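# Pin the fork link to the eye plate

## Task

Join the fork link and the eye plate by pushing the 12 mm pin through both cheeks of the fork and through the eye, so that the pin's head rests against the fork on the side facing the parts box. The pin must not be forced into the metal of the fork cheeks or the eye plate. At the end, neither gripper (nor both together) may still be holding any loose object apart from the fork link or the fitted pin, and the assembly has to stay in place by itself, not only because the robot is holding it.

## Robot and tools

Robot: two arms, left_arm and right_arm, each ending in a parallel gripper. Two wrist cameras give 504x504 images, cam_left_wrist first and then cam_right_wrist.

Frame: all reported positions share one scene frame. Its origin sits on the table surface midway between the arms; +z is up, +x reaches out over the table, and left_arm stands on the +y side. The arm names do not describe image sides. Positions are in metres, orientations are quaternions in w,x,y,z order, and velocities are in m/s and rad/s. Printed hand positions may be a little off, more so when an arm is stretched far.

Gripper axes: the fingers point along the gripper's own +z, and they open and close along its own y. The reported position is the spot between the pads when closed, roughly 2 cm short of the fingertips; closing pushes the tips about 10 mm further along +z.

The 14-number row (used by execute_actions and by move): seven values for left_arm, then seven for right_arm, always all 14 even if one arm is idle. Per arm the order is dx, dy, dz, rx, ry, rz, opening, each a plain number between -1 and 1. dx..rz are an offset, not a pose: they describe a target relative to that gripper's measured pose when the action (or move) begins, expressed in the gripper's own axes. A value of 1.0 equals 0.6 m of travel or 180 degrees of turn; rx, ry, rz form one rotation vector. The opening is absolute, not an offset: +1 is fully open (0.084 m), -1 is closed.

execute_actions(actions): a list of actions run in sequence. Each action is a table of up to 15 rows, one row per 1/30 s control step; if shorter, its final row repeats to fill 15 steps. Every row is measured from the pose at the start of that action, not from the row before. For the first action in a call, the start pose is the last one reported in the scene. An empty list just returns the current state and images.

move(target, speed, blocking): target is a single 14-number row as above, with offsets taken from the pose in the latest result that showed one. Both grippers travel in straight lines and finish together, taking between 0.5 and 10 s; a path needing more is cut off at 10 s. speed is the top path speed per arm in m/s, from 0.002 to 0.5 (default 0.25), with turning capped at twice that value in rad/s. Rotations take the shorter way. Moves do not avoid obstacles or the other arm, grippers can lag, drift, or overshoot speed near full reach. Faster contact and targets set deeper past contact press harder. The opening is applied at the start. With blocking=false you get a result after 0.5 s while motion continues; check with wait(0), and call wait or stop before sending new actions or moves. The result adds a "move:" line with the ending (done, off_target, moving, held, fault) and limits: paced means the pose sent was clipped; held means a safety check blocked steps, after which the arm may jump faster than speed. Each gripper's remaining distance to its target is listed too.

wait(seconds): 0 to 10 s; arms keep their last command, a running move continues and the wait ends early when it finishes. stop(): brakes a running move; allow room, especially if fast; fingers keep moving. zoom_image(camera, region): camera is cam_left_wrist or cam_right_wrist, region is [x0, y0, x1, y1] pixels of that camera's last image, origin top-left, at most 504 by 504. finished_scene(scene): give the current scene number; it is final and reports success, then gives the next task.

Controller behaviour: each step the commanded pose is clipped to within 70 mm and 16 degrees of the measured pose, so a distant target may need several actions; after an action the arm goes only as far as its last clipped pose, so send the remainder next. Position is favoured over orientation when both cannot be met. "Hand target" lines show where each gripper is currently being driven. A "pose unreachable" line means a clearance check altered or blocked that arm's command. HELD in step readings marks steps where that arm was held back. To keep an arm still, send the offset back to its desired pose in a reply's first call and zeros afterwards, with its intended opening.

Gripping: grip_measured is the actual finger opening on the command scale. To hold something, command an opening clearly below grip_measured; the larger the gap, the harder the squeeze (about 24 N per pad, up to roughly 6 cm width). Returning the read grip_measured still presses lightly; wider parts may slip. Fast closing can press harder.

Joint ranges (rad), base to gripper: waist -6.283 to 6.283, shoulder -2.059 to 2.094, elbow -3.927 to 0.192, forearm roll -6.283 to 6.283, wrist pitch -1.693 to 3.142, wrist roll -6.283 to 6.283. Load limits (N m): waist 46, shoulder 46, elbow 27.6, forearm roll 27.6, wrist pitch 18.4, wrist roll 18.4, including held weight. Reaching one triggers a torque fault: the arm backs off, freezes for 10 s and skips the rest of the call. Holding loads heats motors; MOTOR HOT appears from 65 °C, and at 80 °C an OVER-TEMPERATURE FAULT brakes that arm until it cools.

Avoid: dropping or knocking anything off the table, forcing the pin into metal, slamming or shoving parts hard, letting the arms collide or push each other, and leaving a gripper clutching an unrelated loose part. Loose parts may occasionally get nudged by outside disturbances. The robot keeps running while you think, holding its last command; smooth, efficient motion is preferred.

Each tool is called as a command line: name --argument value for each argument, lists and objects as JSON in quotes; but a table of rows of numbers goes row by row, as --pt "numbers of a row", without its own name.

## Session

I'll start by reading the current state and camera images.

execute_actions --actions '[]'

Scene clock: 0.00 s.
left_arm: end_effector_position=(+0.2862, +0.0749, +0.3793) grip_measured=+1.00 end_effector_quat_wxyz=(+0.441, +0.663, +0.439, -0.417) end_effector_velocity=(+0.000, +0.000, +0.000) end_effector_angular_velocity=(-0.001, +0.001, +0.000) | right_arm: end_effector_position=(+0.3150, -0.0254, +0.1566) grip_measured=+0.25 end_effector_quat_wxyz=(+0.200, +0.440, +0.819, +0.310) end_effector_velocity=(-0.000, +0.000, +0.000) end_effector_angular_velocity=(+0.000, -0.000, +0.001)
Joint positions: left_arm=[ 0.199 -0.716 -0.516 -1.201  1.781 -0.919  0.084] | right_arm=[ 0.655 -0.275 -0.456 -1.662  0.141  0.162  0.055]
Joint velocities: left_arm=[ 0.     0.001 -0.    -0.001  0.    -0.    -0.   ] | right_arm=[ 0. -0. -0. -0. -0. -0. -0.]
Motor temperatures (°C, as the motors report them): left_arm=[24 26 30 26 29 28] | right_arm=[27 29 30 28 28 27]
Hand target (left_arm): +0.286, +0.075, +0.379; +0.441, +0.663, +0.439, -0.417
Hand target (right_arm): +0.315, -0.025, +0.157; +0.200, +0.440, +0.819, +0.310

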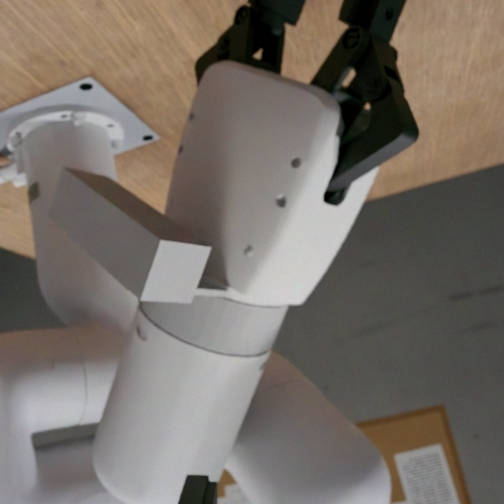

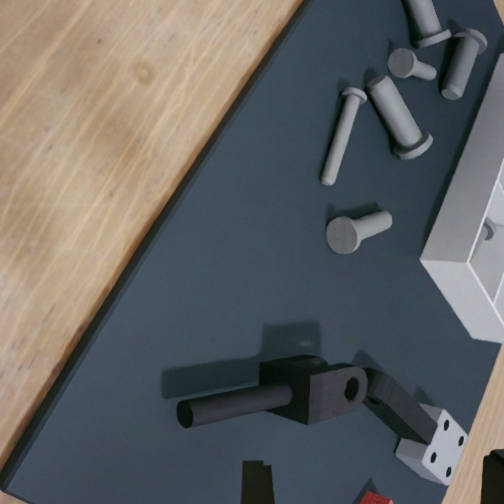

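move --target '[0.1972, 0.0607, -0.2773, 0.3171, 0.2998, 0.3157, 1, -0.1393, 0.2465, -0.1326, 0.1581, -0.2450, 0.6473, 1]' --speed 0.4

Scene clock: 59.67 s.
left_arm: end_effector_position=(+0.3805, +0.2501, +0.3205) grip_measured=+1.00 end_effector_quat_wxyz=(+0.001, +1.000, +0.001, +0.001) end_effector_velocity=(+0.000, +0.000, -0.000) end_effector_angular_velocity=(+0.002, -0.002, -0.002) | right_arm: end_effector_position=(+0.4002, -0.0598, +0.3201) grip_measured=+1.00 end_effector_quat_wxyz=(+0.000, +1.000, +0.001, +0.001) end_effector_velocity=(+0.001, -0.000, +0.002) end_effector_angular_velocity=(+0.001, -0.001, -0.004)
Joint positions: left_arm=[-0.069 -0.546 -0.898 -0.002  1.442 -0.109  0.084] | right_arm=[ 0.568 -0.018 -1.384 -0.002  1.401  0.622  0.084]
Joint velocities: left_arm=[-0.    -0.001  0.002  0.002 -0.003  0.001 -0.   ] | right_arm=[-0.001 -0.    -0.005 -0.     0.004  0.003 -0.   ]
Motor temperatures (°C, as the motors report them): left_arm=[24 26 38 26 29 28] | right_arm=[27 30 37 28 28 27]
Hand target (left_arm): +0.380, +0.250, +0.320; +0.001, +1.000, +0.001, +0.002
Hand target (right_arm): +0.400, -0.060, +0.320; +0.000, +1.000, +0.000, +0.001
Off the commanded pose (left_arm): 0.001 m, 0 deg.
Off the commanded pose (right_arm): 0.000 m, 0 deg.
move: done

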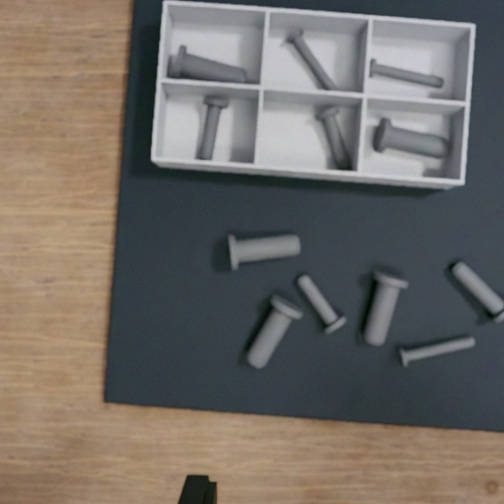

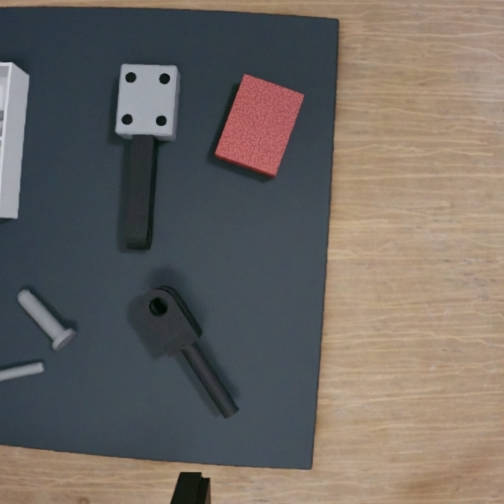

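zoom_image --camera "cam_left_wrist" --region '[200, 210, 504, 400]'

zoom_image --camera "cam_left_wrist" --region '[140, 0, 490, 200]'

zoom_image --camera "cam_right_wrist" --region '[0, 250, 260, 440]'

Region (200, 210, 504, 400) of cam_left_wrist's 504x504 image, scaled by 1.658, with more detail than that image has; it fills the top 315 rows of this view, and the rest is white.

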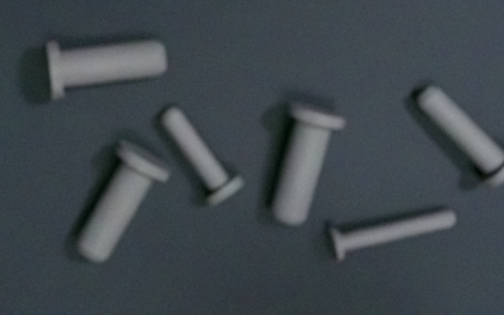

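Region (140, 0, 490, 200) of cam_left_wrist's 504x504 image, scaled by 1.440, with more detail than that image has; it fills the top 288 rows of this view, and the rest is white.

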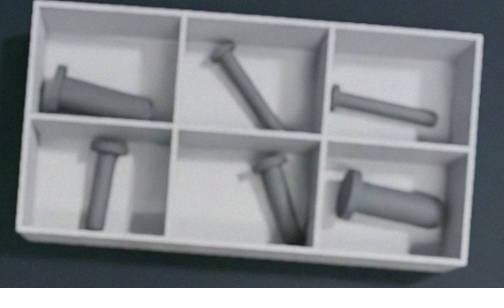

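Region (0, 250, 260, 440) of cam_right_wrist's 504x504 image, scaled by 1.938, with more detail than that image has; it fills the top 368 rows of this view, and the rest is white.

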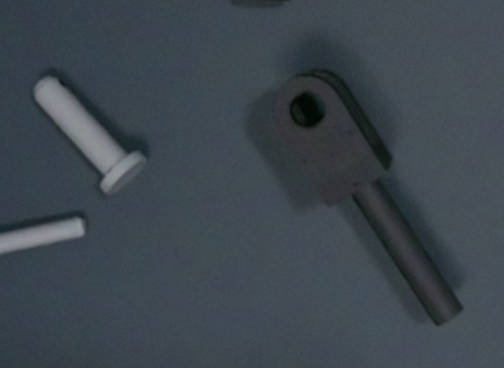

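move --target '[-0.04, 0.22, 0.25, 0, 0, 0, 1, 0.0372, 0.0715, 0.348, 0.2778, 0, 0, 1]' --speed 0.3

Scene clock: 120.00 s.
left_arm: end_effector_position=(+0.3568, +0.1164, +0.1714) grip_measured=+1.00 end_effector_quat_wxyz=(+0.003, +1.000, +0.000, +0.002) end_effector_velocity=(-0.001, +0.000, -0.002) end_effector_angular_velocity=(+0.003, +0.003, -0.001) | right_arm: end_effector_position=(+0.4234, -0.1040, +0.1117) grip_measured=+1.00 end_effector_quat_wxyz=(-0.421, +0.907, +0.001, +0.002) end_effector_velocity=(-0.003, -0.001, -0.005) end_effector_angular_velocity=(-0.000, +0.010, +0.000)
Joint positions: left_arm=[-0.475 -0.4   -0.576 -0.004  0.971 -0.512  0.084] | right_arm=[ 0.152  0.142 -0.783  1.238  0.911 -0.743  0.084]
Joint velocities: left_arm=[-0.001  0.002  0.003  0.001 -0.001 -0.001 -0.   ] | right_arm=[-0.002  0.006  0.006  0.001  0.002 -0.004 -0.   ]
Motor temperatures (°C, as the motors report them): left_arm=[24 26 39 26 29 28] | right_arm=[27 31 39 28 28 27]
Hand target (left_arm): +0.357, +0.116, +0.171; +0.003, +1.000, +0.000, +0.002
Hand target (right_arm): +0.423, -0.104, +0.111; -0.421, +0.907, +0.000, +0.002
Off the commanded pose (left_arm): 0.002 m, 0 deg.
Off the commanded pose (right_arm): 0.001 m, 0 deg.
move: done

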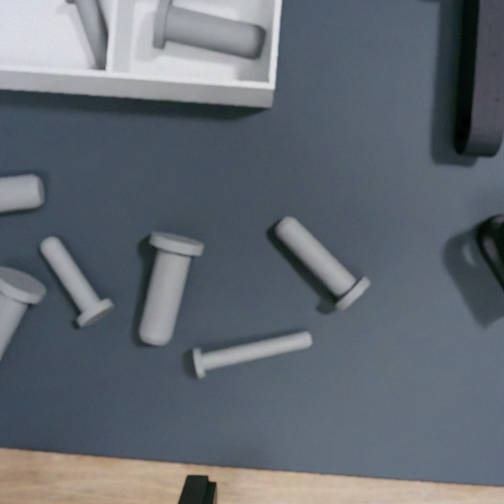

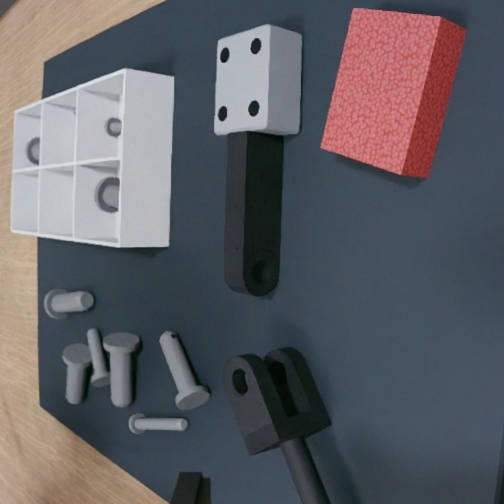

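zoom_image --camera "cam_right_wrist" --region '[190, 200, 350, 360]'

zoom_image --camera "cam_right_wrist" --region '[190, 330, 364, 504]'

zoom_image --camera "cam_left_wrist" --region '[250, 190, 400, 340]'

zoom_image --camera "cam_right_wrist" --region '[180, 10, 340, 170]'

Region (190, 200, 350, 360) of cam_right_wrist's 504x504 image, scaled by 3.150, with more detail than that image has.

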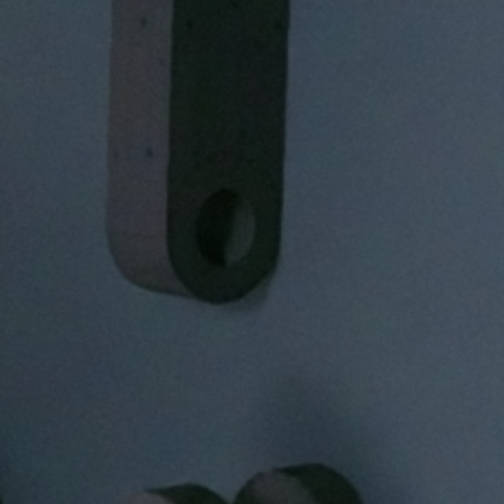

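Region (190, 330, 364, 504) of cam_right_wrist's 504x504 image, scaled by 2.897, with more detail than that image has.

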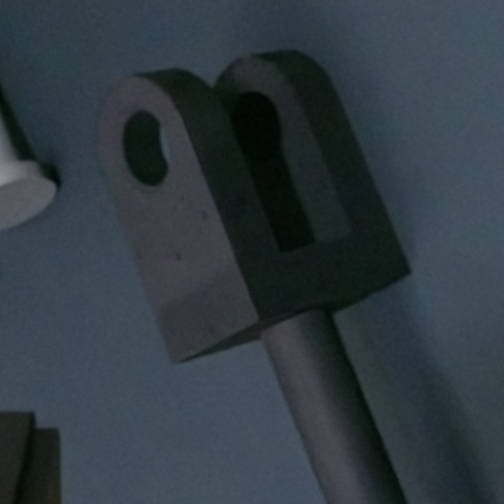

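Region (250, 190, 400, 340) of cam_left_wrist's 504x504 image, scaled by 3.360, with more detail than that image has.

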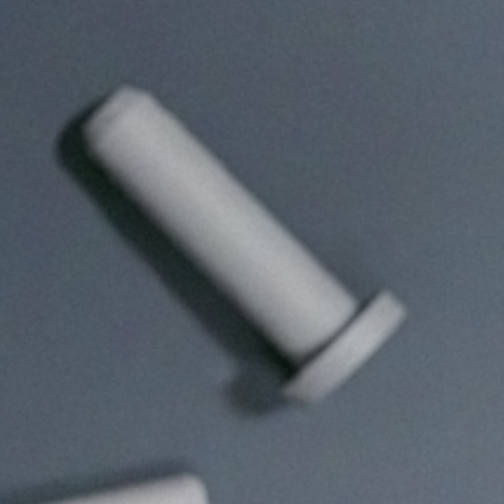

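Region (180, 10, 340, 170) of cam_right_wrist's 504x504 image, scaled by 3.150, with more detail than that image has.

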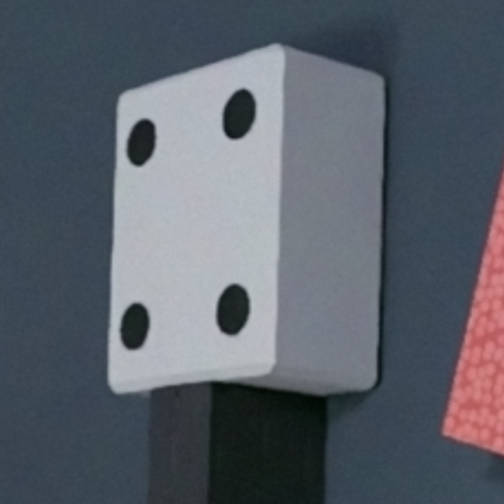

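move --target '[0.1053, 0.1423, 0.1023, 0.0019, -0.0013, -0.1778, 0.19, -0.1057, 0.0007, -0.0998, -0.0267, 0, 0, -0.05]' --speed 0.3

Scene clock: 227.47 s.
left_arm: end_effector_position=(+0.4200, +0.0303, +0.1105) grip_measured=+0.18 end_effector_quat_wxyz=(+0.001, +0.961, +0.276, -0.001) end_effector_velocity=(-0.001, -0.000, -0.001) end_effector_angular_velocity=(+0.001, +0.003, +0.004) | right_arm: end_effector_position=(+0.3599, -0.1500, +0.1499) grip_measured=-0.06 end_effector_quat_wxyz=(-0.383, +0.924, +0.001, +0.002) end_effector_velocity=(-0.001, +0.000, +0.000) end_effector_angular_velocity=(+0.001, +0.000, +0.001)
Joint positions: left_arm=[-0.574  0.054 -0.844 -0.004  0.79  -1.168  0.052] | right_arm=[ 0.083 -0.202 -0.545  1.045  0.943 -0.597  0.041]
Joint velocities: left_arm=[-0.     0.003 -0.001 -0.001  0.001 -0.004 -0.   ] | right_arm=[-0.    -0.002  0.001 -0.001  0.002  0.     0.   ]
Motor temperatures (°C, as the motors report them): left_arm=[24 27 39 26 29 28] | right_arm=[27 31 37 28 28 27]
Hand target (left_arm): +0.420, +0.030, +0.110; +0.001, +0.961, +0.276, -0.001
Hand target (right_arm): +0.360, -0.150, +0.150; -0.383, +0.924, +0.001, +0.002
Off the commanded pose (left_arm): 0.000 m, 0 deg.
Off the commanded pose (right_arm): 0.000 m, 0 deg.
move: done

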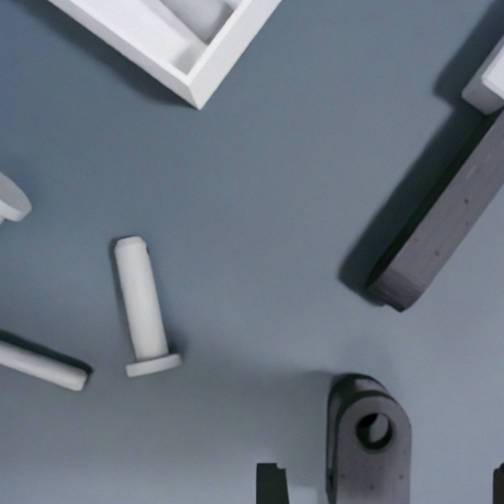

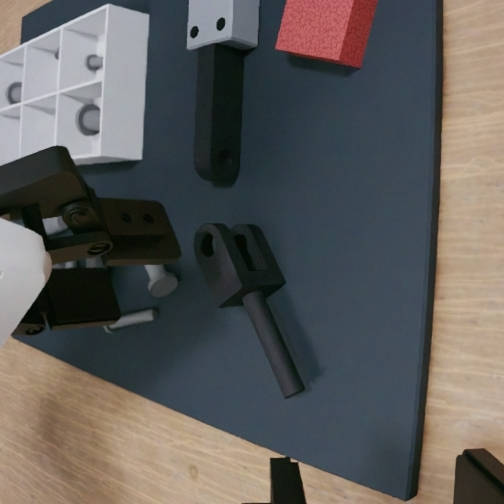

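zoom_image --camera "cam_right_wrist" --region '[0, 130, 220, 350]'

zoom_image --camera "cam_left_wrist" --region '[244, 350, 504, 504]'

Region (0, 130, 220, 350) of cam_right_wrist's 504x504 image, scaled by 2.291, with more detail than that image has.

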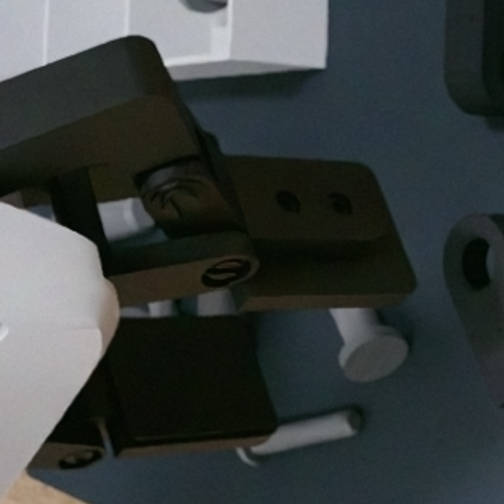

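Region (244, 350, 504, 504) of cam_left_wrist's 504x504 image, scaled by 1.938, with more detail than that image has; it fills the top 299 rows of this view, and the rest is white.

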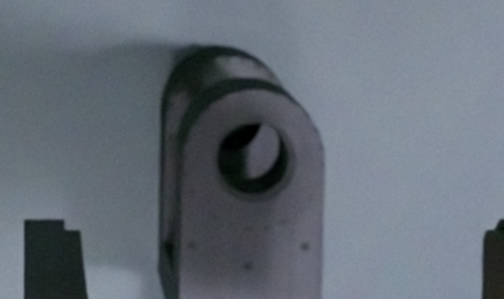

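move --target '[0, 0.01, 0.1175, 0, 0, 0, 0.19, 0, 0, 0, 0, 0, 0, -0.05]' --speed 0.15

Scene clock: 253.17 s.
left_arm: end_effector_position=(+0.4230, +0.0247, +0.0404) grip_measured=+0.18 end_effector_quat_wxyz=(+0.001, +0.961, +0.275, -0.001) end_effector_velocity=(-0.003, +0.002, -0.004) end_effector_angular_velocity=(+0.006, +0.009, -0.000) | right_arm: end_effector_position=(+0.3599, -0.1500, +0.1499) grip_measured=-0.06 end_effector_quat_wxyz=(-0.383, +0.924, +0.001, +0.002) end_effector_velocity=(+0.000, +0.000, -0.000) end_effector_angular_velocity=(-0.001, -0.000, +0.000)
Joint positions: left_arm=[-0.581  0.227 -0.821 -0.006  0.593 -1.172  0.052] | right_arm=[ 0.083 -0.202 -0.545  1.045  0.943 -0.597  0.041]
Joint velocities: left_arm=[ 0.     0.005  0.005  0.     0.001 -0.     0.   ] | right_arm=[ 0.    -0.     0.    -0.    -0.001  0.     0.   ]
Motor temperatures (°C, as the motors report them): left_arm=[24 27 38 26 29 28] | right_arm=[27 30 38 28 28 27]
Hand target (left_arm): +0.423, +0.025, +0.040; +0.001, +0.961, +0.275, -0.001
Hand target (right_arm): +0.360, -0.150, +0.150; -0.383, +0.924, +0.001, +0.002
Off the commanded pose (left_arm): 0.000 m, 0 deg.
Off the commanded pose (right_arm): 0.000 m, 0 deg.
move: done

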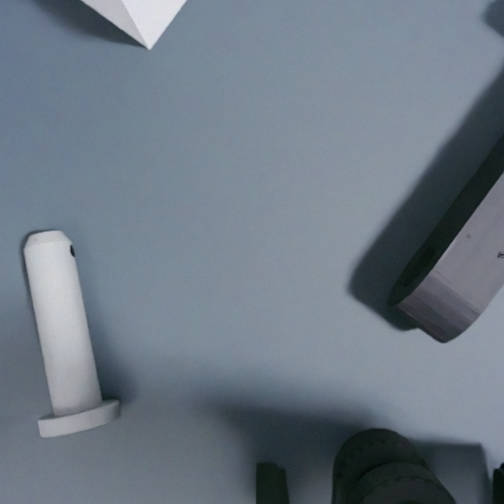

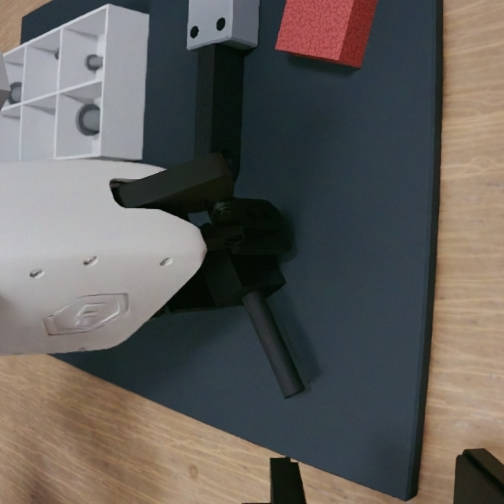

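zoom_image --camera "cam_right_wrist" --region '[170, 170, 330, 330]'

zoom_image --camera "cam_right_wrist" --region '[360, 400, 464, 504]'

Region (170, 170, 330, 330) of cam_right_wrist's 504x504 image, scaled by 3.150, with more detail than that image has.

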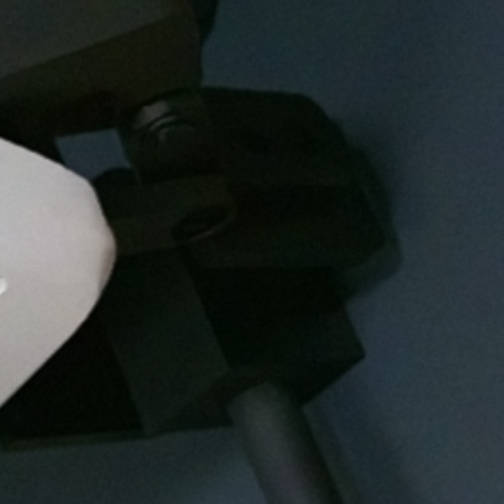

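Region (360, 400, 464, 504) of cam_right_wrist's 504x504 image, scaled by 4.846, with more detail than that image has.

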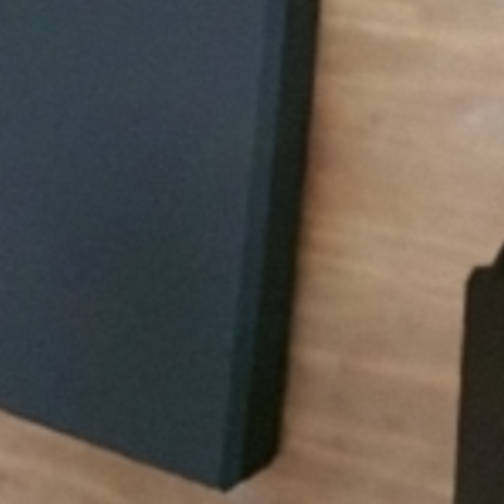

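execute_actions --actions '[[[0,0,0.002,0,0,0,0.15,0,0,0,0,0,0,-0.05],[0,0,0.004,0,0,0,0.11,0,0,0,0,0,0,-0.05],[0,0,0.006,0,0,0,0.07,0,0,0,0,0,0,-0.05],[0,0,0.008,0,0,0,0.03,0,0,0,0,0,0,-0.05],[0,0,0.010,0,0,0,-0.01,0,0,0,0,0,0,-0.05],[0,0,0.012,0,0,0,-0.05,0,0,0,0,0,0,-0.05],[0,0,0.012,0,0,0,-0.09,0,0,0,0,0,0,-0.05],[0,0,0.012,0,0,0,-0.13,0,0,0,0,0,0,-0.05],[0,0,0.012,0,0,0,-0.17,0,0,0,0,0,0,-0.05],[0,0,0.012,0,0,0,-0.21,0,0,0,0,0,0,-0.05],[0,0,0.012,0,0,0,-0.25,0,0,0,0,0,0,-0.05],[0,0,0.012,0,0,0,-0.28,0,0,0,0,0,0,-0.05],[0,0,0.012,0,0,0,-0.31,0,0,0,0,0,0,-0.05],[0,0,0.012,0,0,0,-0.34,0,0,0,0,0,0,-0.05],[0,0,0.012,0,0,0,-0.37,0,0,0,0,0,0,-0.05]],[[0,0,0,0,0,0,-0.40,0,0,0,0,0,0,-0.05],[0,0,0,0,0,0,-0.43,0,0,0,0,0,0,-0.05],[0,0,0,0,0,0,-0.46,0,0,0,0,0,0,-0.05],[0,0,0,0,0,0,-0.49,0,0,0,0,0,0,-0.05],[0,0,0,0,0,0,-0.52,0,0,0,0,0,0,-0.05],[0,0,0,0,0,0,-0.55,0,0,0,0,0,0,-0.05],[0,0,0,0,0,0,-0.58,0,0,0,0,0,0,-0.05],[0,0,0,0,0,0,-0.61,0,0,0,0,0,0,-0.05],[0,0,0,0,0,0,-0.64,0,0,0,0,0,0,-0.05],[0,0,0,0,0,0,-0.67,0,0,0,0,0,0,-0.05],[0,0,0,0,0,0,-0.70,0,0,0,0,0,0,-0.05]]]'

Scene clock: 285.13 s.
left_arm: end_effector_position=(+0.4232, +0.0246, +0.0335) grip_measured=-0.46 end_effector_quat_wxyz=(+0.002, +0.961, +0.275, -0.001) end_effector_velocity=(+0.000, -0.000, +0.000) end_effector_angular_velocity=(-0.000, -0.000, +0.001) | right_arm: end_effector_position=(+0.3599, -0.1500, +0.1499) grip_measured=-0.06 end_effector_quat_wxyz=(-0.383, +0.924, +0.001, +0.002) end_effector_velocity=(-0.000, -0.000, -0.000) end_effector_angular_velocity=(-0.001, +0.000, +0.001)
Joint positions: left_arm=[-0.581  0.244 -0.82  -0.006  0.573 -1.172  0.024] | right_arm=[ 0.083 -0.202 -0.545  1.045  0.943 -0.597  0.041]
Joint velocities: left_arm=[ 0.     0.    -0.001  0.    -0.    -0.    -0.   ] | right_arm=[-0.     0.     0.    -0.001  0.    -0.     0.   ]
Motor temperatures (°C, as the motors report them): left_arm=[24 28 37 26 29 28] | right_arm=[27 30 38 28 28 27]
Hand target (left_arm): +0.423, +0.025, +0.033; +0.002, +0.961, +0.275, -0.001
Hand target (right_arm): +0.360, -0.150, +0.150; -0.383, +0.924, +0.001, +0.002
Off the commanded pose (left_arm): 0.000 m, 0 deg.
Off the commanded pose (right_arm): 0.000 m, 0 deg.
Step readings (end_effector_position; steps 1 to 15: 1st action; 16 to 30: 2nd action):
0: left_arm (+0.4227, +0.0249, +0.0399) | right_arm (+0.3599, -0.1500, +0.1499)
1: left_arm (+0.4228, +0.0249, +0.0399) | right_arm (+0.3599, -0.1500, +0.1499)
2: left_arm (+0.4230, +0.0248, +0.0397) | right_arm (+0.3599, -0.1500, +0.1499)
4: left_arm (+0.4233, +0.0245, +0.0382) | right_arm (+0.3599, -0.1500, +0.1499)
8: left_arm (+0.4227, +0.0249, +0.0335) | right_arm (+0.3599, -0.1500, +0.1499)
15: left_arm (+0.4232, +0.0245, +0.0334) | right_arm (+0.3599, -0.1500, +0.1499)
16: left_arm (+0.4232, +0.0245, +0.0334) | right_arm (+0.3599, -0.1500, +0.1499)
17: left_arm (+0.4231, +0.0246, +0.0334) | right_arm (+0.3599, -0.1500, +0.1499)
19: left_arm (+0.4232, +0.0246, +0.0335) | right_arm (+0.3599, -0.1500, +0.1499)
23: left_arm (+0.4232, +0.0246, +0.0335) | right_arm (+0.3599, -0.1500, +0.1499)
30: end_effector_position above

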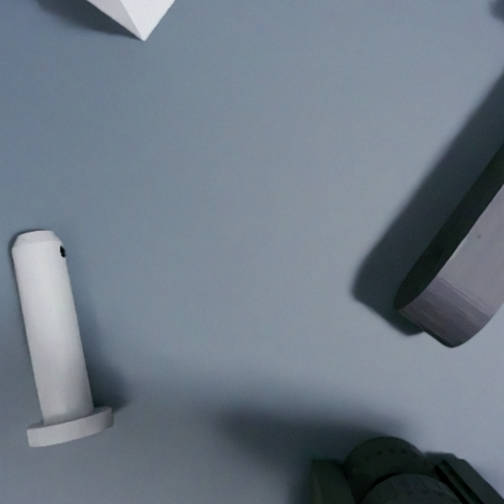

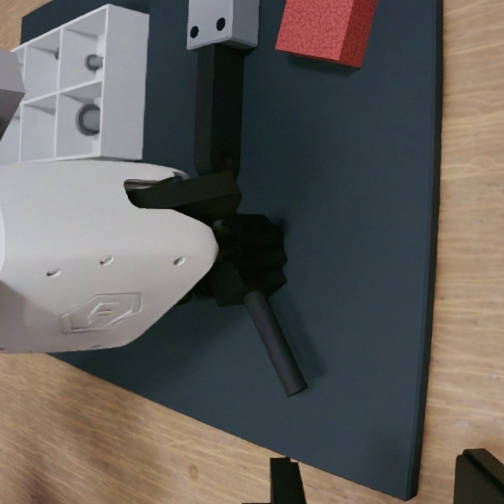

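move --target '[-0.0431, 0.0528, -0.1508, -0.2421, -0.0690, 0.1684, -0.7, 0, -0.1180, 0.0701, 0, 0, 0, -0.05]' --speed 0.3

Scene clock: 308.27 s.
left_arm: end_effector_position=(+0.4181, -0.0150, +0.1238) grip_measured=-0.46 end_effector_quat_wxyz=(+0.381, +0.925, +0.001, -0.000) end_effector_velocity=(+0.001, -0.001, +0.001) end_effector_angular_velocity=(-0.004, -0.003, -0.002) | right_arm: end_effector_position=(+0.3598, -0.0701, +0.1703) grip_measured=-0.06 end_effector_quat_wxyz=(-0.383, +0.924, +0.001, +0.002) end_effector_velocity=(+0.000, +0.000, +0.000) end_effector_angular_velocity=(-0.000, -0.001, +0.000)
Joint positions: left_arm=[-0.436  0.017 -0.69  -1.276  0.714  0.561  0.024] | right_arm=[ 0.329 -0.186 -0.605  1.124  0.812 -0.442  0.041]
Joint velocities: left_arm=[ 0.001 -0.001 -0.002 -0.003  0.003  0.005 -0.   ] | right_arm=[ 0.001  0.    -0.001 -0.    -0.     0.001 -0.   ]
Motor temperatures (°C, as the motors report them): left_arm=[24 28 37 26 30 28] | right_arm=[27 30 38 28 28 27]
Hand target (left_arm): +0.418, -0.015, +0.124; +0.381, +0.925, +0.001, -0.000
Hand target (right_arm): +0.360, -0.070, +0.170; -0.383, +0.924, +0.001, +0.002
Off the commanded pose (left_arm): 0.001 m, 0 deg.
Off the commanded pose (right_arm): 0.000 m, 0 deg.
move: done

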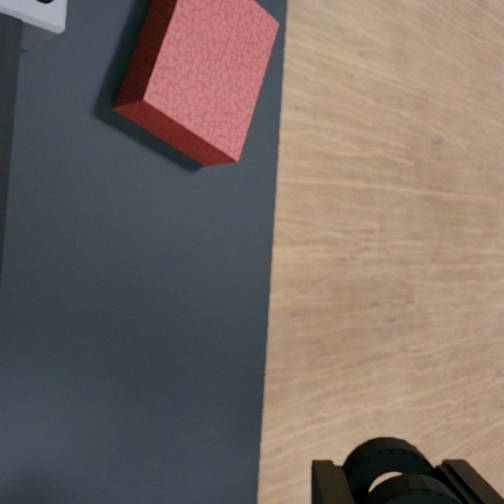

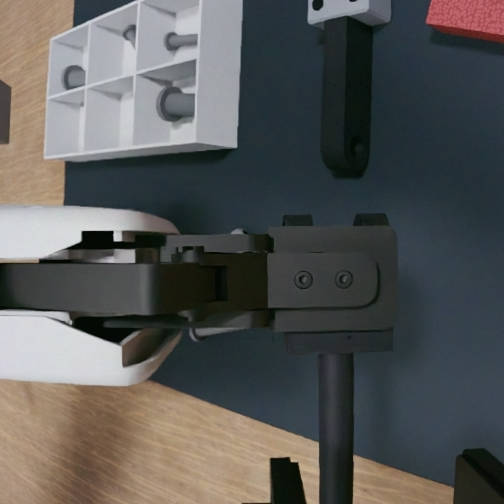

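zoom_image --camera "cam_right_wrist" --region '[250, 190, 430, 370]'

zoom_image --camera "cam_right_wrist" --region '[250, 330, 504, 504]'

Region (250, 190, 430, 370) of cam_right_wrist's 504x504 image, scaled by 2.800, with more detail than that image has.

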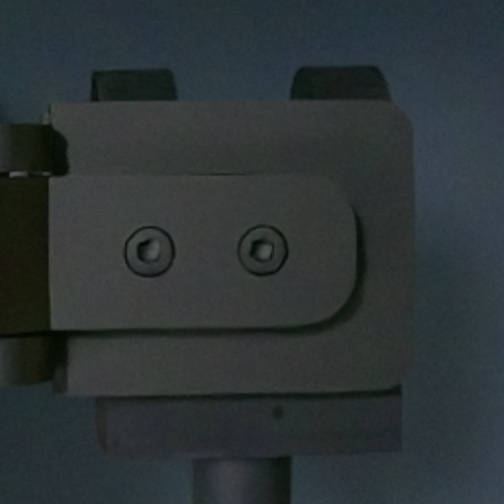

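Region (250, 330, 504, 504) of cam_right_wrist's 504x504 image, scaled by 1.984, with more detail than that image has; it fills the top 345 rows of this view, and the rest is white.

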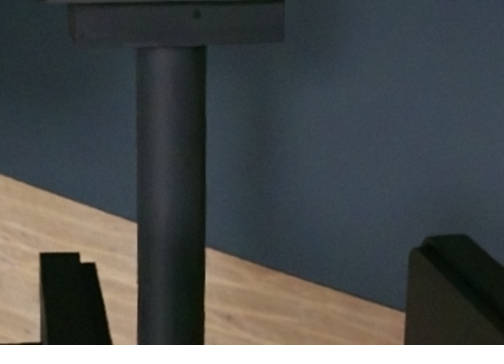

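move --target '[0, 0, 0, 0, 0, 0, -0.7, 0, -0.005, 0.0917, 0, 0, 0, -0.05]' --speed 0.12

Scene clock: 331.47 s.
left_arm: end_effector_position=(+0.4181, -0.0150, +0.1238) grip_measured=-0.46 end_effector_quat_wxyz=(+0.381, +0.925, +0.001, -0.000) end_effector_velocity=(+0.000, -0.000, +0.000) end_effector_angular_velocity=(-0.001, -0.001, -0.000) | right_arm: end_effector_position=(+0.3600, -0.0290, +0.1338) grip_measured=-0.06 end_effector_quat_wxyz=(-0.383, +0.924, +0.001, +0.002) end_effector_velocity=(-0.001, +0.000, -0.001) end_effector_angular_velocity=(-0.000, +0.002, -0.001)
Joint positions: left_arm=[-0.436  0.017 -0.69  -1.276  0.714  0.561  0.024] | right_arm=[ 0.457 -0.037 -0.653  1.286  0.696 -0.535  0.041]
Joint velocities: left_arm=[ 0.    -0.001 -0.    -0.     0.     0.     0.   ] | right_arm=[ 0.001  0.002  0.001  0.004 -0.001 -0.002  0.   ]
Motor temperatures (°C, as the motors report them): left_arm=[24 28 38 26 29 28] | right_arm=[27 30 39 28 28 27]
Hand target (left_arm): +0.418, -0.015, +0.124; +0.381, +0.925, +0.001, -0.000
Hand target (right_arm): +0.360, -0.029, +0.133; -0.383, +0.924, +0.000, +0.002
Off the commanded pose (left_arm): 0.000 m, 0 deg.
Off the commanded pose (right_arm): 0.000 m, 0 deg.
move: done

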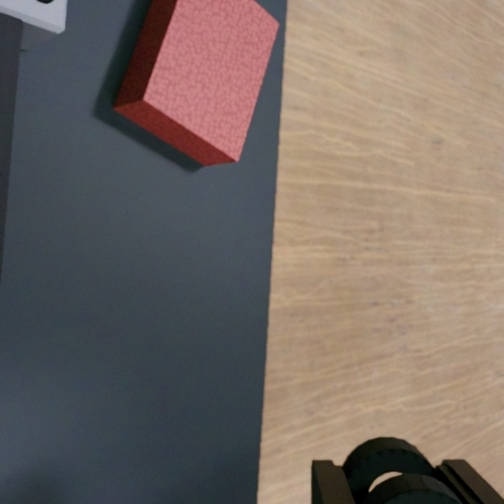

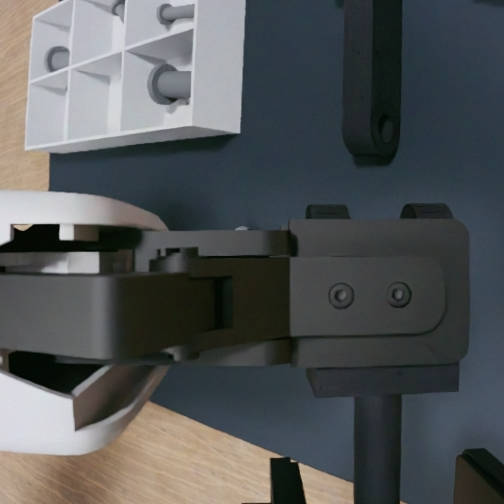

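zoom_image --camera "cam_right_wrist" --region '[264, 354, 504, 504]'

Region (264, 354, 504, 504) of cam_right_wrist's 504x504 image, scaled by 2.100, with more detail than that image has; it fills the top 315 rows of this view, and the rest is white.

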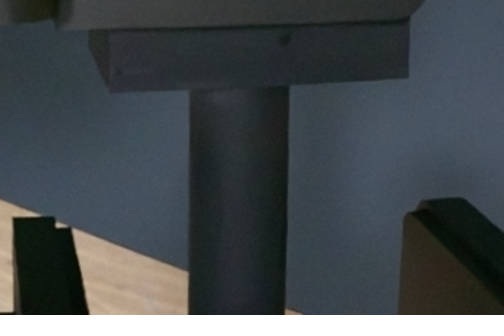

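execute_actions --actions '[[[0,0,0,0,0,0,-0.7,0,0.0002,0.003,0,0,0,-0.09],[0,0,0,0,0,0,-0.7,0,0.0004,0.006,0,0,0,-0.13],[0,0,0,0,0,0,-0.7,0,0.0006,0.009,0,0,0,-0.17],[0,0,0,0,0,0,-0.7,0,0.0006,0.012,0,0,0,-0.21],[0,0,0,0,0,0,-0.7,0,0.0006,0.015,0,0,0,-0.25],[0,0,0,0,0,0,-0.7,0,0.0006,0.0175,0,0,0,-0.29],[0,0,0,0,0,0,-0.7,0,0.0006,0.0175,0,0,0,-0.33],[0,0,0,0,0,0,-0.7,0,0.0006,0.0175,0,0,0,-0.37],[0,0,0,0,0,0,-0.7,0,0.0006,0.0175,0,0,0,-0.41],[0,0,0,0,0,0,-0.7,0,0.0006,0.0175,0,0,0,-0.45],[0,0,0,0,0,0,-0.7,0,0.0006,0.0175,0,0,0,-0.49],[0,0,0,0,0,0,-0.7,0,0.0006,0.0175,0,0,0,-0.53],[0,0,0,0,0,0,-0.7,0,0.0006,0.0175,0,0,0,-0.57],[0,0,0,0,0,0,-0.7,0,0.0006,0.0175,0,0,0,-0.6]]]'

zoom_image --camera "cam_right_wrist" --region '[264, 354, 504, 504]'

Scene clock: 356.47 s.
left_arm: end_effector_position=(+0.4181, -0.0150, +0.1238) grip_measured=-0.46 end_effector_quat_wxyz=(+0.381, +0.925, +0.001, -0.000) end_effector_velocity=(+0.000, +0.000, +0.000) end_effector_angular_velocity=(+0.000, -0.000, +0.002) | right_arm: end_effector_position=(+0.3601, -0.0219, +0.1263) grip_measured=-0.62 end_effector_quat_wxyz=(-0.383, +0.924, +0.001, +0.003) end_effector_velocity=(+0.000, -0.000, -0.000) end_effector_angular_velocity=(-0.001, -0.002, +0.001)
Joint positions: left_arm=[-0.436  0.017 -0.69  -1.276  0.714  0.561  0.024] | right_arm=[ 0.477 -0.006 -0.666  1.32   0.678 -0.558  0.017]
Joint velocities: left_arm=[ 0.    -0.001  0.001 -0.001 -0.001 -0.    -0.   ] | right_arm=[-0.    -0.     0.    -0.001 -0.001 -0.001 -0.007]
Motor temperatures (°C, as the motors report them): left_arm=[24 28 39 26 29 28] | right_arm=[27 31 38 28 28 27]
Hand target (left_arm): +0.418, -0.015, +0.124; +0.381, +0.925, +0.001, -0.000
Hand target (right_arm): +0.360, -0.022, +0.126; -0.383, +0.924, +0.001, +0.002
Off the commanded pose (left_arm): 0.000 m, 0 deg.
Off the commanded pose (right_arm): 0.000 m, 0 deg.
Step readings (end_effector_position):
0: left_arm (+0.4181, -0.0150, +0.1238) | right_arm (+0.3598, -0.0290, +0.1335)
1: left_arm (+0.4181, -0.0150, +0.1238) | right_arm (+0.3598, -0.0289, +0.1334)
2: left_arm (+0.4181, -0.0150, +0.1238) | right_arm (+0.3600, -0.0285, +0.1332)
4: left_arm (+0.4181, -0.0150, +0.1238) | right_arm (+0.3602, -0.0267, +0.1315)
8: left_arm (+0.4181, -0.0150, +0.1238) | right_arm (+0.3596, -0.0226, +0.1265)
15: end_effector_position above

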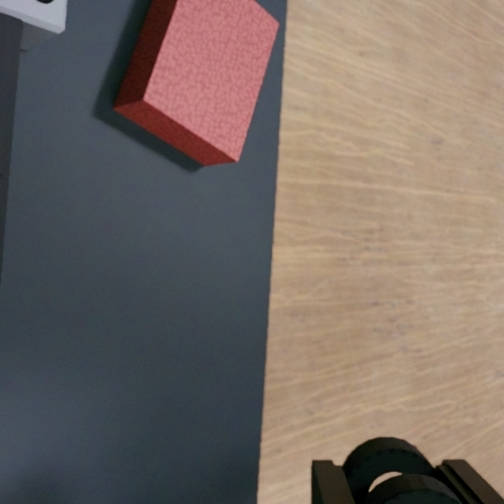

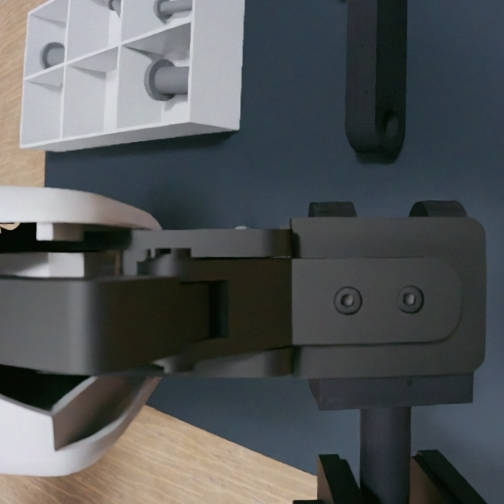

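Region (264, 354, 504, 504) of cam_right_wrist's 504x504 image, scaled by 2.100, with more detail than that image has; it fills the top 315 rows of this view, and the rest is white.

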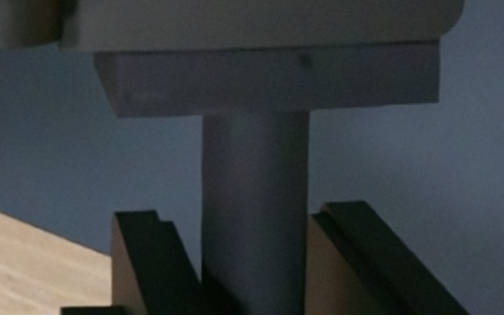

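execute_actions --actions '[[[0,0,0,0,0,0,-0.7,0,0,0,0,0,0,-0.63],[0,0,0,0,0,0,-0.7,0,0,0,0,0,0,-0.66],[0,0,0,0,0,0,-0.7,0,0,0,0,0,0,-0.69],[0,0,0,0,0,0,-0.7,0,0,0,0,0,0,-0.72],[0,0,0,0,0,0,-0.7,0,0,0,0,0,0,-0.75],[0,0,0,0,0,0,-0.7,0,0,0,0,0,0,-0.78],[0,0,0,0,0,0,-0.7,0,0,0,0,0,0,-0.81],[0,0,0,0,0,0,-0.7,0,0,0,0,0,0,-0.84],[0,0,0,0,0,0,-0.7,0,0,0,0,0,0,-0.87],[0,0,0,0,0,0,-0.7,0,0,0,0,0,0,-0.90],[0,0,0,0,0,0,-0.7,0,0,0,0,0,0,-0.93],[0,0,0,0,0,0,-0.7,0,0,0,0,0,0,-0.96]]]'

Scene clock: 362.53 s.
left_arm: end_effector_position=(+0.4181, -0.0150, +0.1237) grip_measured=-0.46 end_effector_quat_wxyz=(+0.381, +0.925, +0.001, -0.000) end_effector_velocity=(+0.000, -0.000, -0.000) end_effector_angular_velocity=(-0.000, +0.001, +0.000) | right_arm: end_effector_position=(+0.3601, -0.0217, +0.1264) grip_measured=-0.74 end_effector_quat_wxyz=(-0.383, +0.924, +0.001, +0.003) end_effector_velocity=(+0.000, -0.000, -0.000) end_effector_angular_velocity=(-0.001, +0.000, -0.001)
Joint positions: left_arm=[-0.436  0.017 -0.69  -1.276  0.714  0.561  0.024] | right_arm=[ 0.478 -0.006 -0.666  1.32   0.678 -0.558  0.012]
Joint velocities: left_arm=[-0.     0.001 -0.    -0.     0.    -0.     0.   ] | right_arm=[-0.     0.     0.    -0.    -0.001  0.001 -0.   ]
Motor temperatures (°C, as the motors report them): left_arm=[24 28 39 26 29 28] | right_arm=[27 31 38 28 28 27]
Hand target (left_arm): +0.418, -0.015, +0.124; +0.381, +0.925, +0.001, -0.000
Hand target (right_arm): +0.360, -0.022, +0.126; -0.383, +0.924, +0.001, +0.003
Off the commanded pose (left_arm): 0.000 m, 0 deg.
Off the commanded pose (right_arm): 0.000 m, 0 deg.
Step readings (end_effector_position):
0: left_arm (+0.4181, -0.0150, +0.1238) | right_arm (+0.3600, -0.0219, +0.1261)
1: left_arm (+0.4181, -0.0150, +0.1238) | right_arm (+0.3600, -0.0219, +0.1261)
2: left_arm (+0.4181, -0.0150, +0.1238) | right_arm (+0.3600, -0.0219, +0.1262)
4: left_arm (+0.4181, -0.0150, +0.1237) | right_arm (+0.3601, -0.0218, +0.1263)
8: left_arm (+0.4181, -0.0150, +0.1237) | right_arm (+0.3601, -0.0217, +0.1264)
15: end_effector_position above

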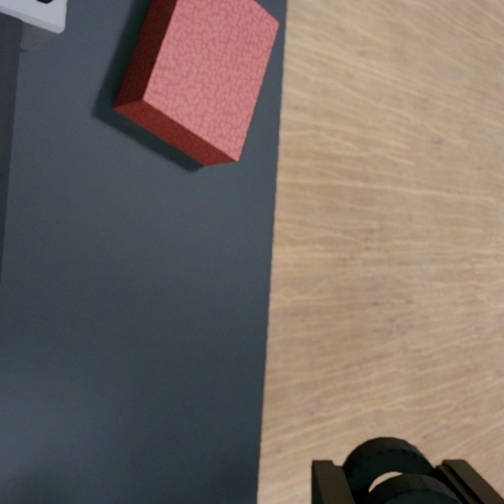

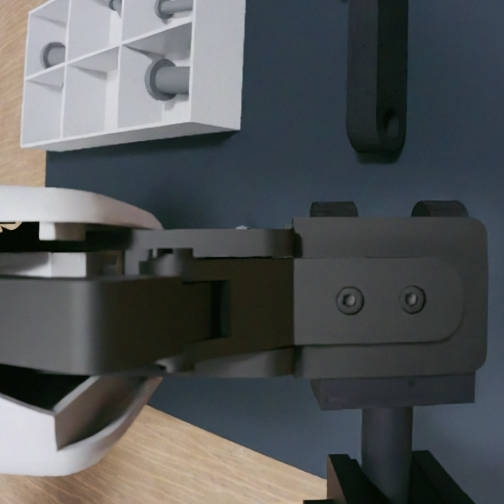

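execute_actions --actions '[[[0,0,0,0,0,0,-0.5,0,0,0,0,0,0,-0.96],[0,0,0,0,0,0,-0.44,0,0,0,0,0,0,-0.96],[0,0,0,0,0,0,-0.40,0,0,0,0,0,0,-0.96],[0,0,0,0,0,0,-0.36,0,0,0,0,0,0,-0.96],[0,0,0,0,0,0,-0.32,0,0,0,0,0,0,-0.96],[0,0,0,0,0,0,-0.28,0,0,0,0,0,0,-0.96],[0,0,0,0,0,0,-0.24,0,0,0,0,0,0,-0.96],[0,0,0,0,0,0,-0.2,0,0,0,0,0,0,-0.96],[0,0,-0.002,0,0,0,-0.17,0,0,0,0,0,0,-0.96],[0,0,-0.005,0,0,0,-0.17,0,0,0,0,0,0,-0.96],[0,0,-0.010,0,0,0,-0.17,0,0,0,0,0,0,-0.96],[0,0,-0.016,0,0,0,-0.17,0,0,0,0,0,0,-0.96],[0,0,-0.023,0,0,0,-0.17,0,0,0,0,0,0,-0.96],[0,0,-0.030,0,0,0,-0.17,0,0,0,0,0,0,-0.96],[0,0,-0.037,0,0,0,-0.17,0,0,0,0,0,0,-0.96]],[[0,0,-0.025,0,0,0,-0.17,0,0,0,0,0,0,-0.96],[0,0,-0.032,0,0,0,-0.17,0,0,0,0,0,0,-0.96],[0,0,-0.039,0,0,0,-0.17,0,0,0,0,0,0,-0.96],[0,0,-0.046,0,0,0,-0.17,0,0,0,0,0,0,-0.96],[0,0,-0.053,0,0,0,-0.17,0,0,0,0,0,0,-0.96],[0,0,-0.060,0,0,0,-0.17,0,0,0,0,0,0,-0.96],[0,0,-0.067,0,0,0,-0.17,0,0,0,0,0,0,-0.96],[0,0,-0.074,0,0,0,-0.17,0,0,0,0,0,0,-0.96],[0,0,-0.080,0,0,0,-0.17,0,0,0,0,0,0,-0.96],[0,0,-0.085,0,0,0,-0.17,0,0,0,0,0,0,-0.96],[0,0,-0.088,0,0,0,-0.17,0,0,0,0,0,0,-0.96],[0,0,-0.090,0,0,0,-0.17,0,0,0,0,0,0,-0.96]]]'

Scene clock: 384.83 s.
left_arm: end_effector_position=(+0.4187, +0.0316, +0.1705) grip_measured=-0.18 end_effector_quat_wxyz=(+0.381, +0.925, +0.001, +0.001) end_effector_velocity=(-0.006, +0.010, +0.007) end_effector_angular_velocity=(+0.001, +0.019, -0.010) | right_arm: end_effector_position=(+0.3601, -0.0219, +0.1262) grip_measured=-0.74 end_effector_quat_wxyz=(-0.383, +0.924, +0.001, +0.002) end_effector_velocity=(-0.000, +0.000, +0.000) end_effector_angular_velocity=(+0.000, -0.000, +0.001)
Joint positions: left_arm=[-0.293 -0.154 -0.643 -1.09   0.848  0.45   0.036] | right_arm=[ 0.477 -0.006 -0.666  1.319  0.678 -0.558  0.012]
Joint velocities: left_arm=[ 0.033 -0.031  0.01   0.044  0.049 -0.027 -0.   ] | right_arm=[ 0.    -0.    -0.    -0.001  0.001  0.    -0.   ]
Motor temperatures (°C, as the motors report them): left_arm=[24 28 39 26 29 28] | right_arm=[27 31 38 28 28 27]
Hand target (left_arm): +0.418, +0.032, +0.171; +0.380, +0.925, +0.001, -0.000
Hand target (right_arm): +0.360, -0.022, +0.126; -0.383, +0.924, +0.001, +0.002
Off the commanded pose (left_arm): 0.001 m, 0 deg.
Off the commanded pose (right_arm): 0.000 m, 0 deg.
Step readings (end_effector_position; steps 1 to 15: 1st action; 16 to 30: 2nd action):
0: left_arm (+0.4181, -0.0150, +0.1237) | right_arm (+0.3601, -0.0219, +0.1263)
1: left_arm (+0.4181, -0.0150, +0.1237) | right_arm (+0.3601, -0.0219, +0.1263)
2: left_arm (+0.4181, -0.0150, +0.1237) | right_arm (+0.3601, -0.0218, +0.1263)
4: left_arm (+0.4183, -0.0150, +0.1241) | right_arm (+0.3600, -0.0225, +0.1254)
8: left_arm (+0.4185, -0.0151, +0.1244) | right_arm (+0.3596, -0.0227, +0.1249)
15: left_arm (+0.4181, -0.0061, +0.1323) | right_arm (+0.3601, -0.0219, +0.1262)
16: left_arm (+0.4183, -0.0034, +0.1352) | right_arm (+0.3601, -0.0219, +0.1262)
17: left_arm (+0.4184, -0.0004, +0.1382) | right_arm (+0.3601, -0.0219, +0.1262)
19: left_arm (+0.4186, +0.0058, +0.1443) | right_arm (+0.3601, -0.0219, +0.1261)
23: left_arm (+0.4186, +0.0179, +0.1562) | right_arm (+0.3601, -0.0219, +0.1261)
30: end_effector_position above

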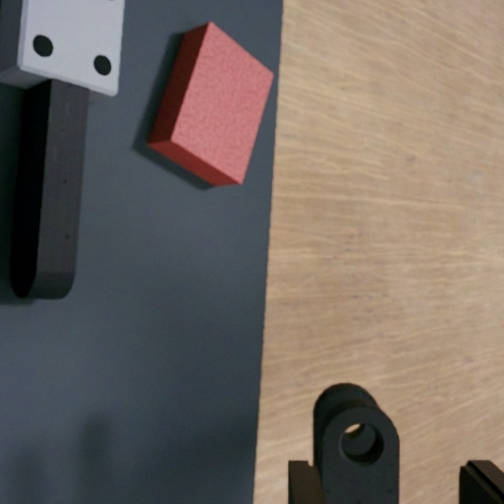

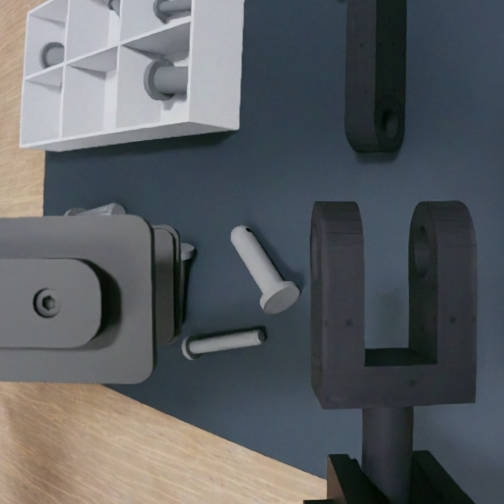

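move --target '[-0.0087, -0.2526, -0.1439, -0.111, 0, 0, -0.5, 0.0332, -0.0005, 0.1871, -0.25013, 0.00611, 0.01857, -0.96]' --speed 0.25

Scene clock: 406.03 s.
left_arm: end_effector_position=(+0.4125, +0.2006, +0.1240) grip_measured=-0.52 end_effector_quat_wxyz=(+0.534, +0.845, +0.001, -0.001) end_effector_velocity=(-0.000, +0.001, -0.001) end_effector_angular_velocity=(-0.001, +0.001, +0.002) | right_arm: end_effector_position=(+0.3799, +0.0585, +0.0474) grip_measured=-0.74 end_effector_quat_wxyz=(-0.002, +1.000, -0.030, -0.001) end_effector_velocity=(-0.000, +0.000, -0.000) end_effector_angular_velocity=(-0.004, +0.001, -0.001)
Joint positions: left_arm=[ 0.385  0.131 -0.684 -1.05   1.365  1.04   0.021] | right_arm=[ 0.768  0.457 -1.199  0.005  0.74   0.878  0.012]
Joint velocities: left_arm=[ 0.002  0.002  0.     0.     0.     0.001 -0.   ] | right_arm=[ 0.001  0.003 -0.005 -0.002  0.005  0.004 -0.   ]
Motor temperatures (°C, as the motors report them): left_arm=[24 27 39 26 29 28] | right_arm=[27 31 39 28 28 27]
Hand target (left_arm): +0.412, +0.201, +0.124; +0.534, +0.845, +0.001, -0.001
Hand target (right_arm): +0.380, +0.059, +0.047; -0.002, +1.000, -0.030, -0.001
Off the commanded pose (left_arm): 0.001 m, 0 deg.
Off the commanded pose (right_arm): 0.001 m, 0 deg.
move: done

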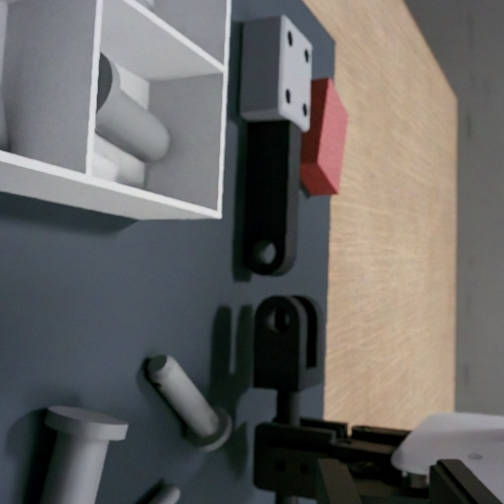

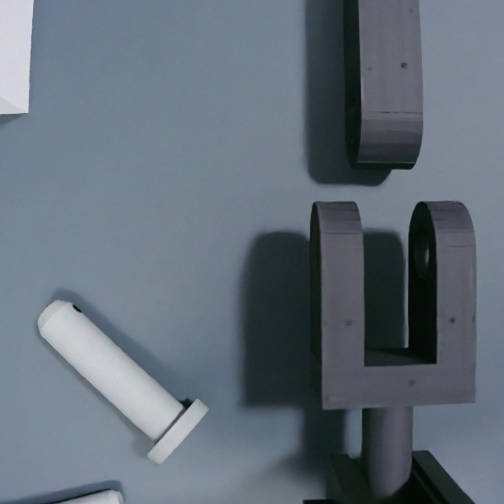

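zoom_image --camera "cam_left_wrist" --region '[190, 220, 400, 504]'

zoom_image --camera "cam_right_wrist" --region '[290, 0, 504, 280]'

Region (190, 220, 400, 504) of cam_left_wrist's 504x504 image, scaled by 1.775, with more detail than that image has; it fills the left 373 columns of this view, and the rest is white.

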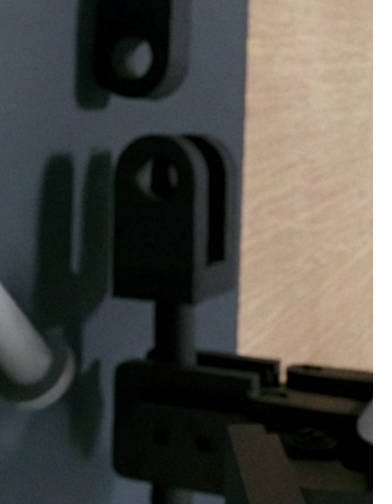

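Region (290, 0, 504, 280) of cam_right_wrist's 504x504 image, scaled by 1.800, with more detail than that image has; it fills the left 385 columns of this view, and the rest is white.

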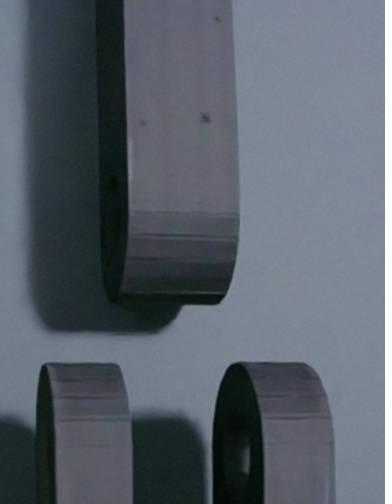

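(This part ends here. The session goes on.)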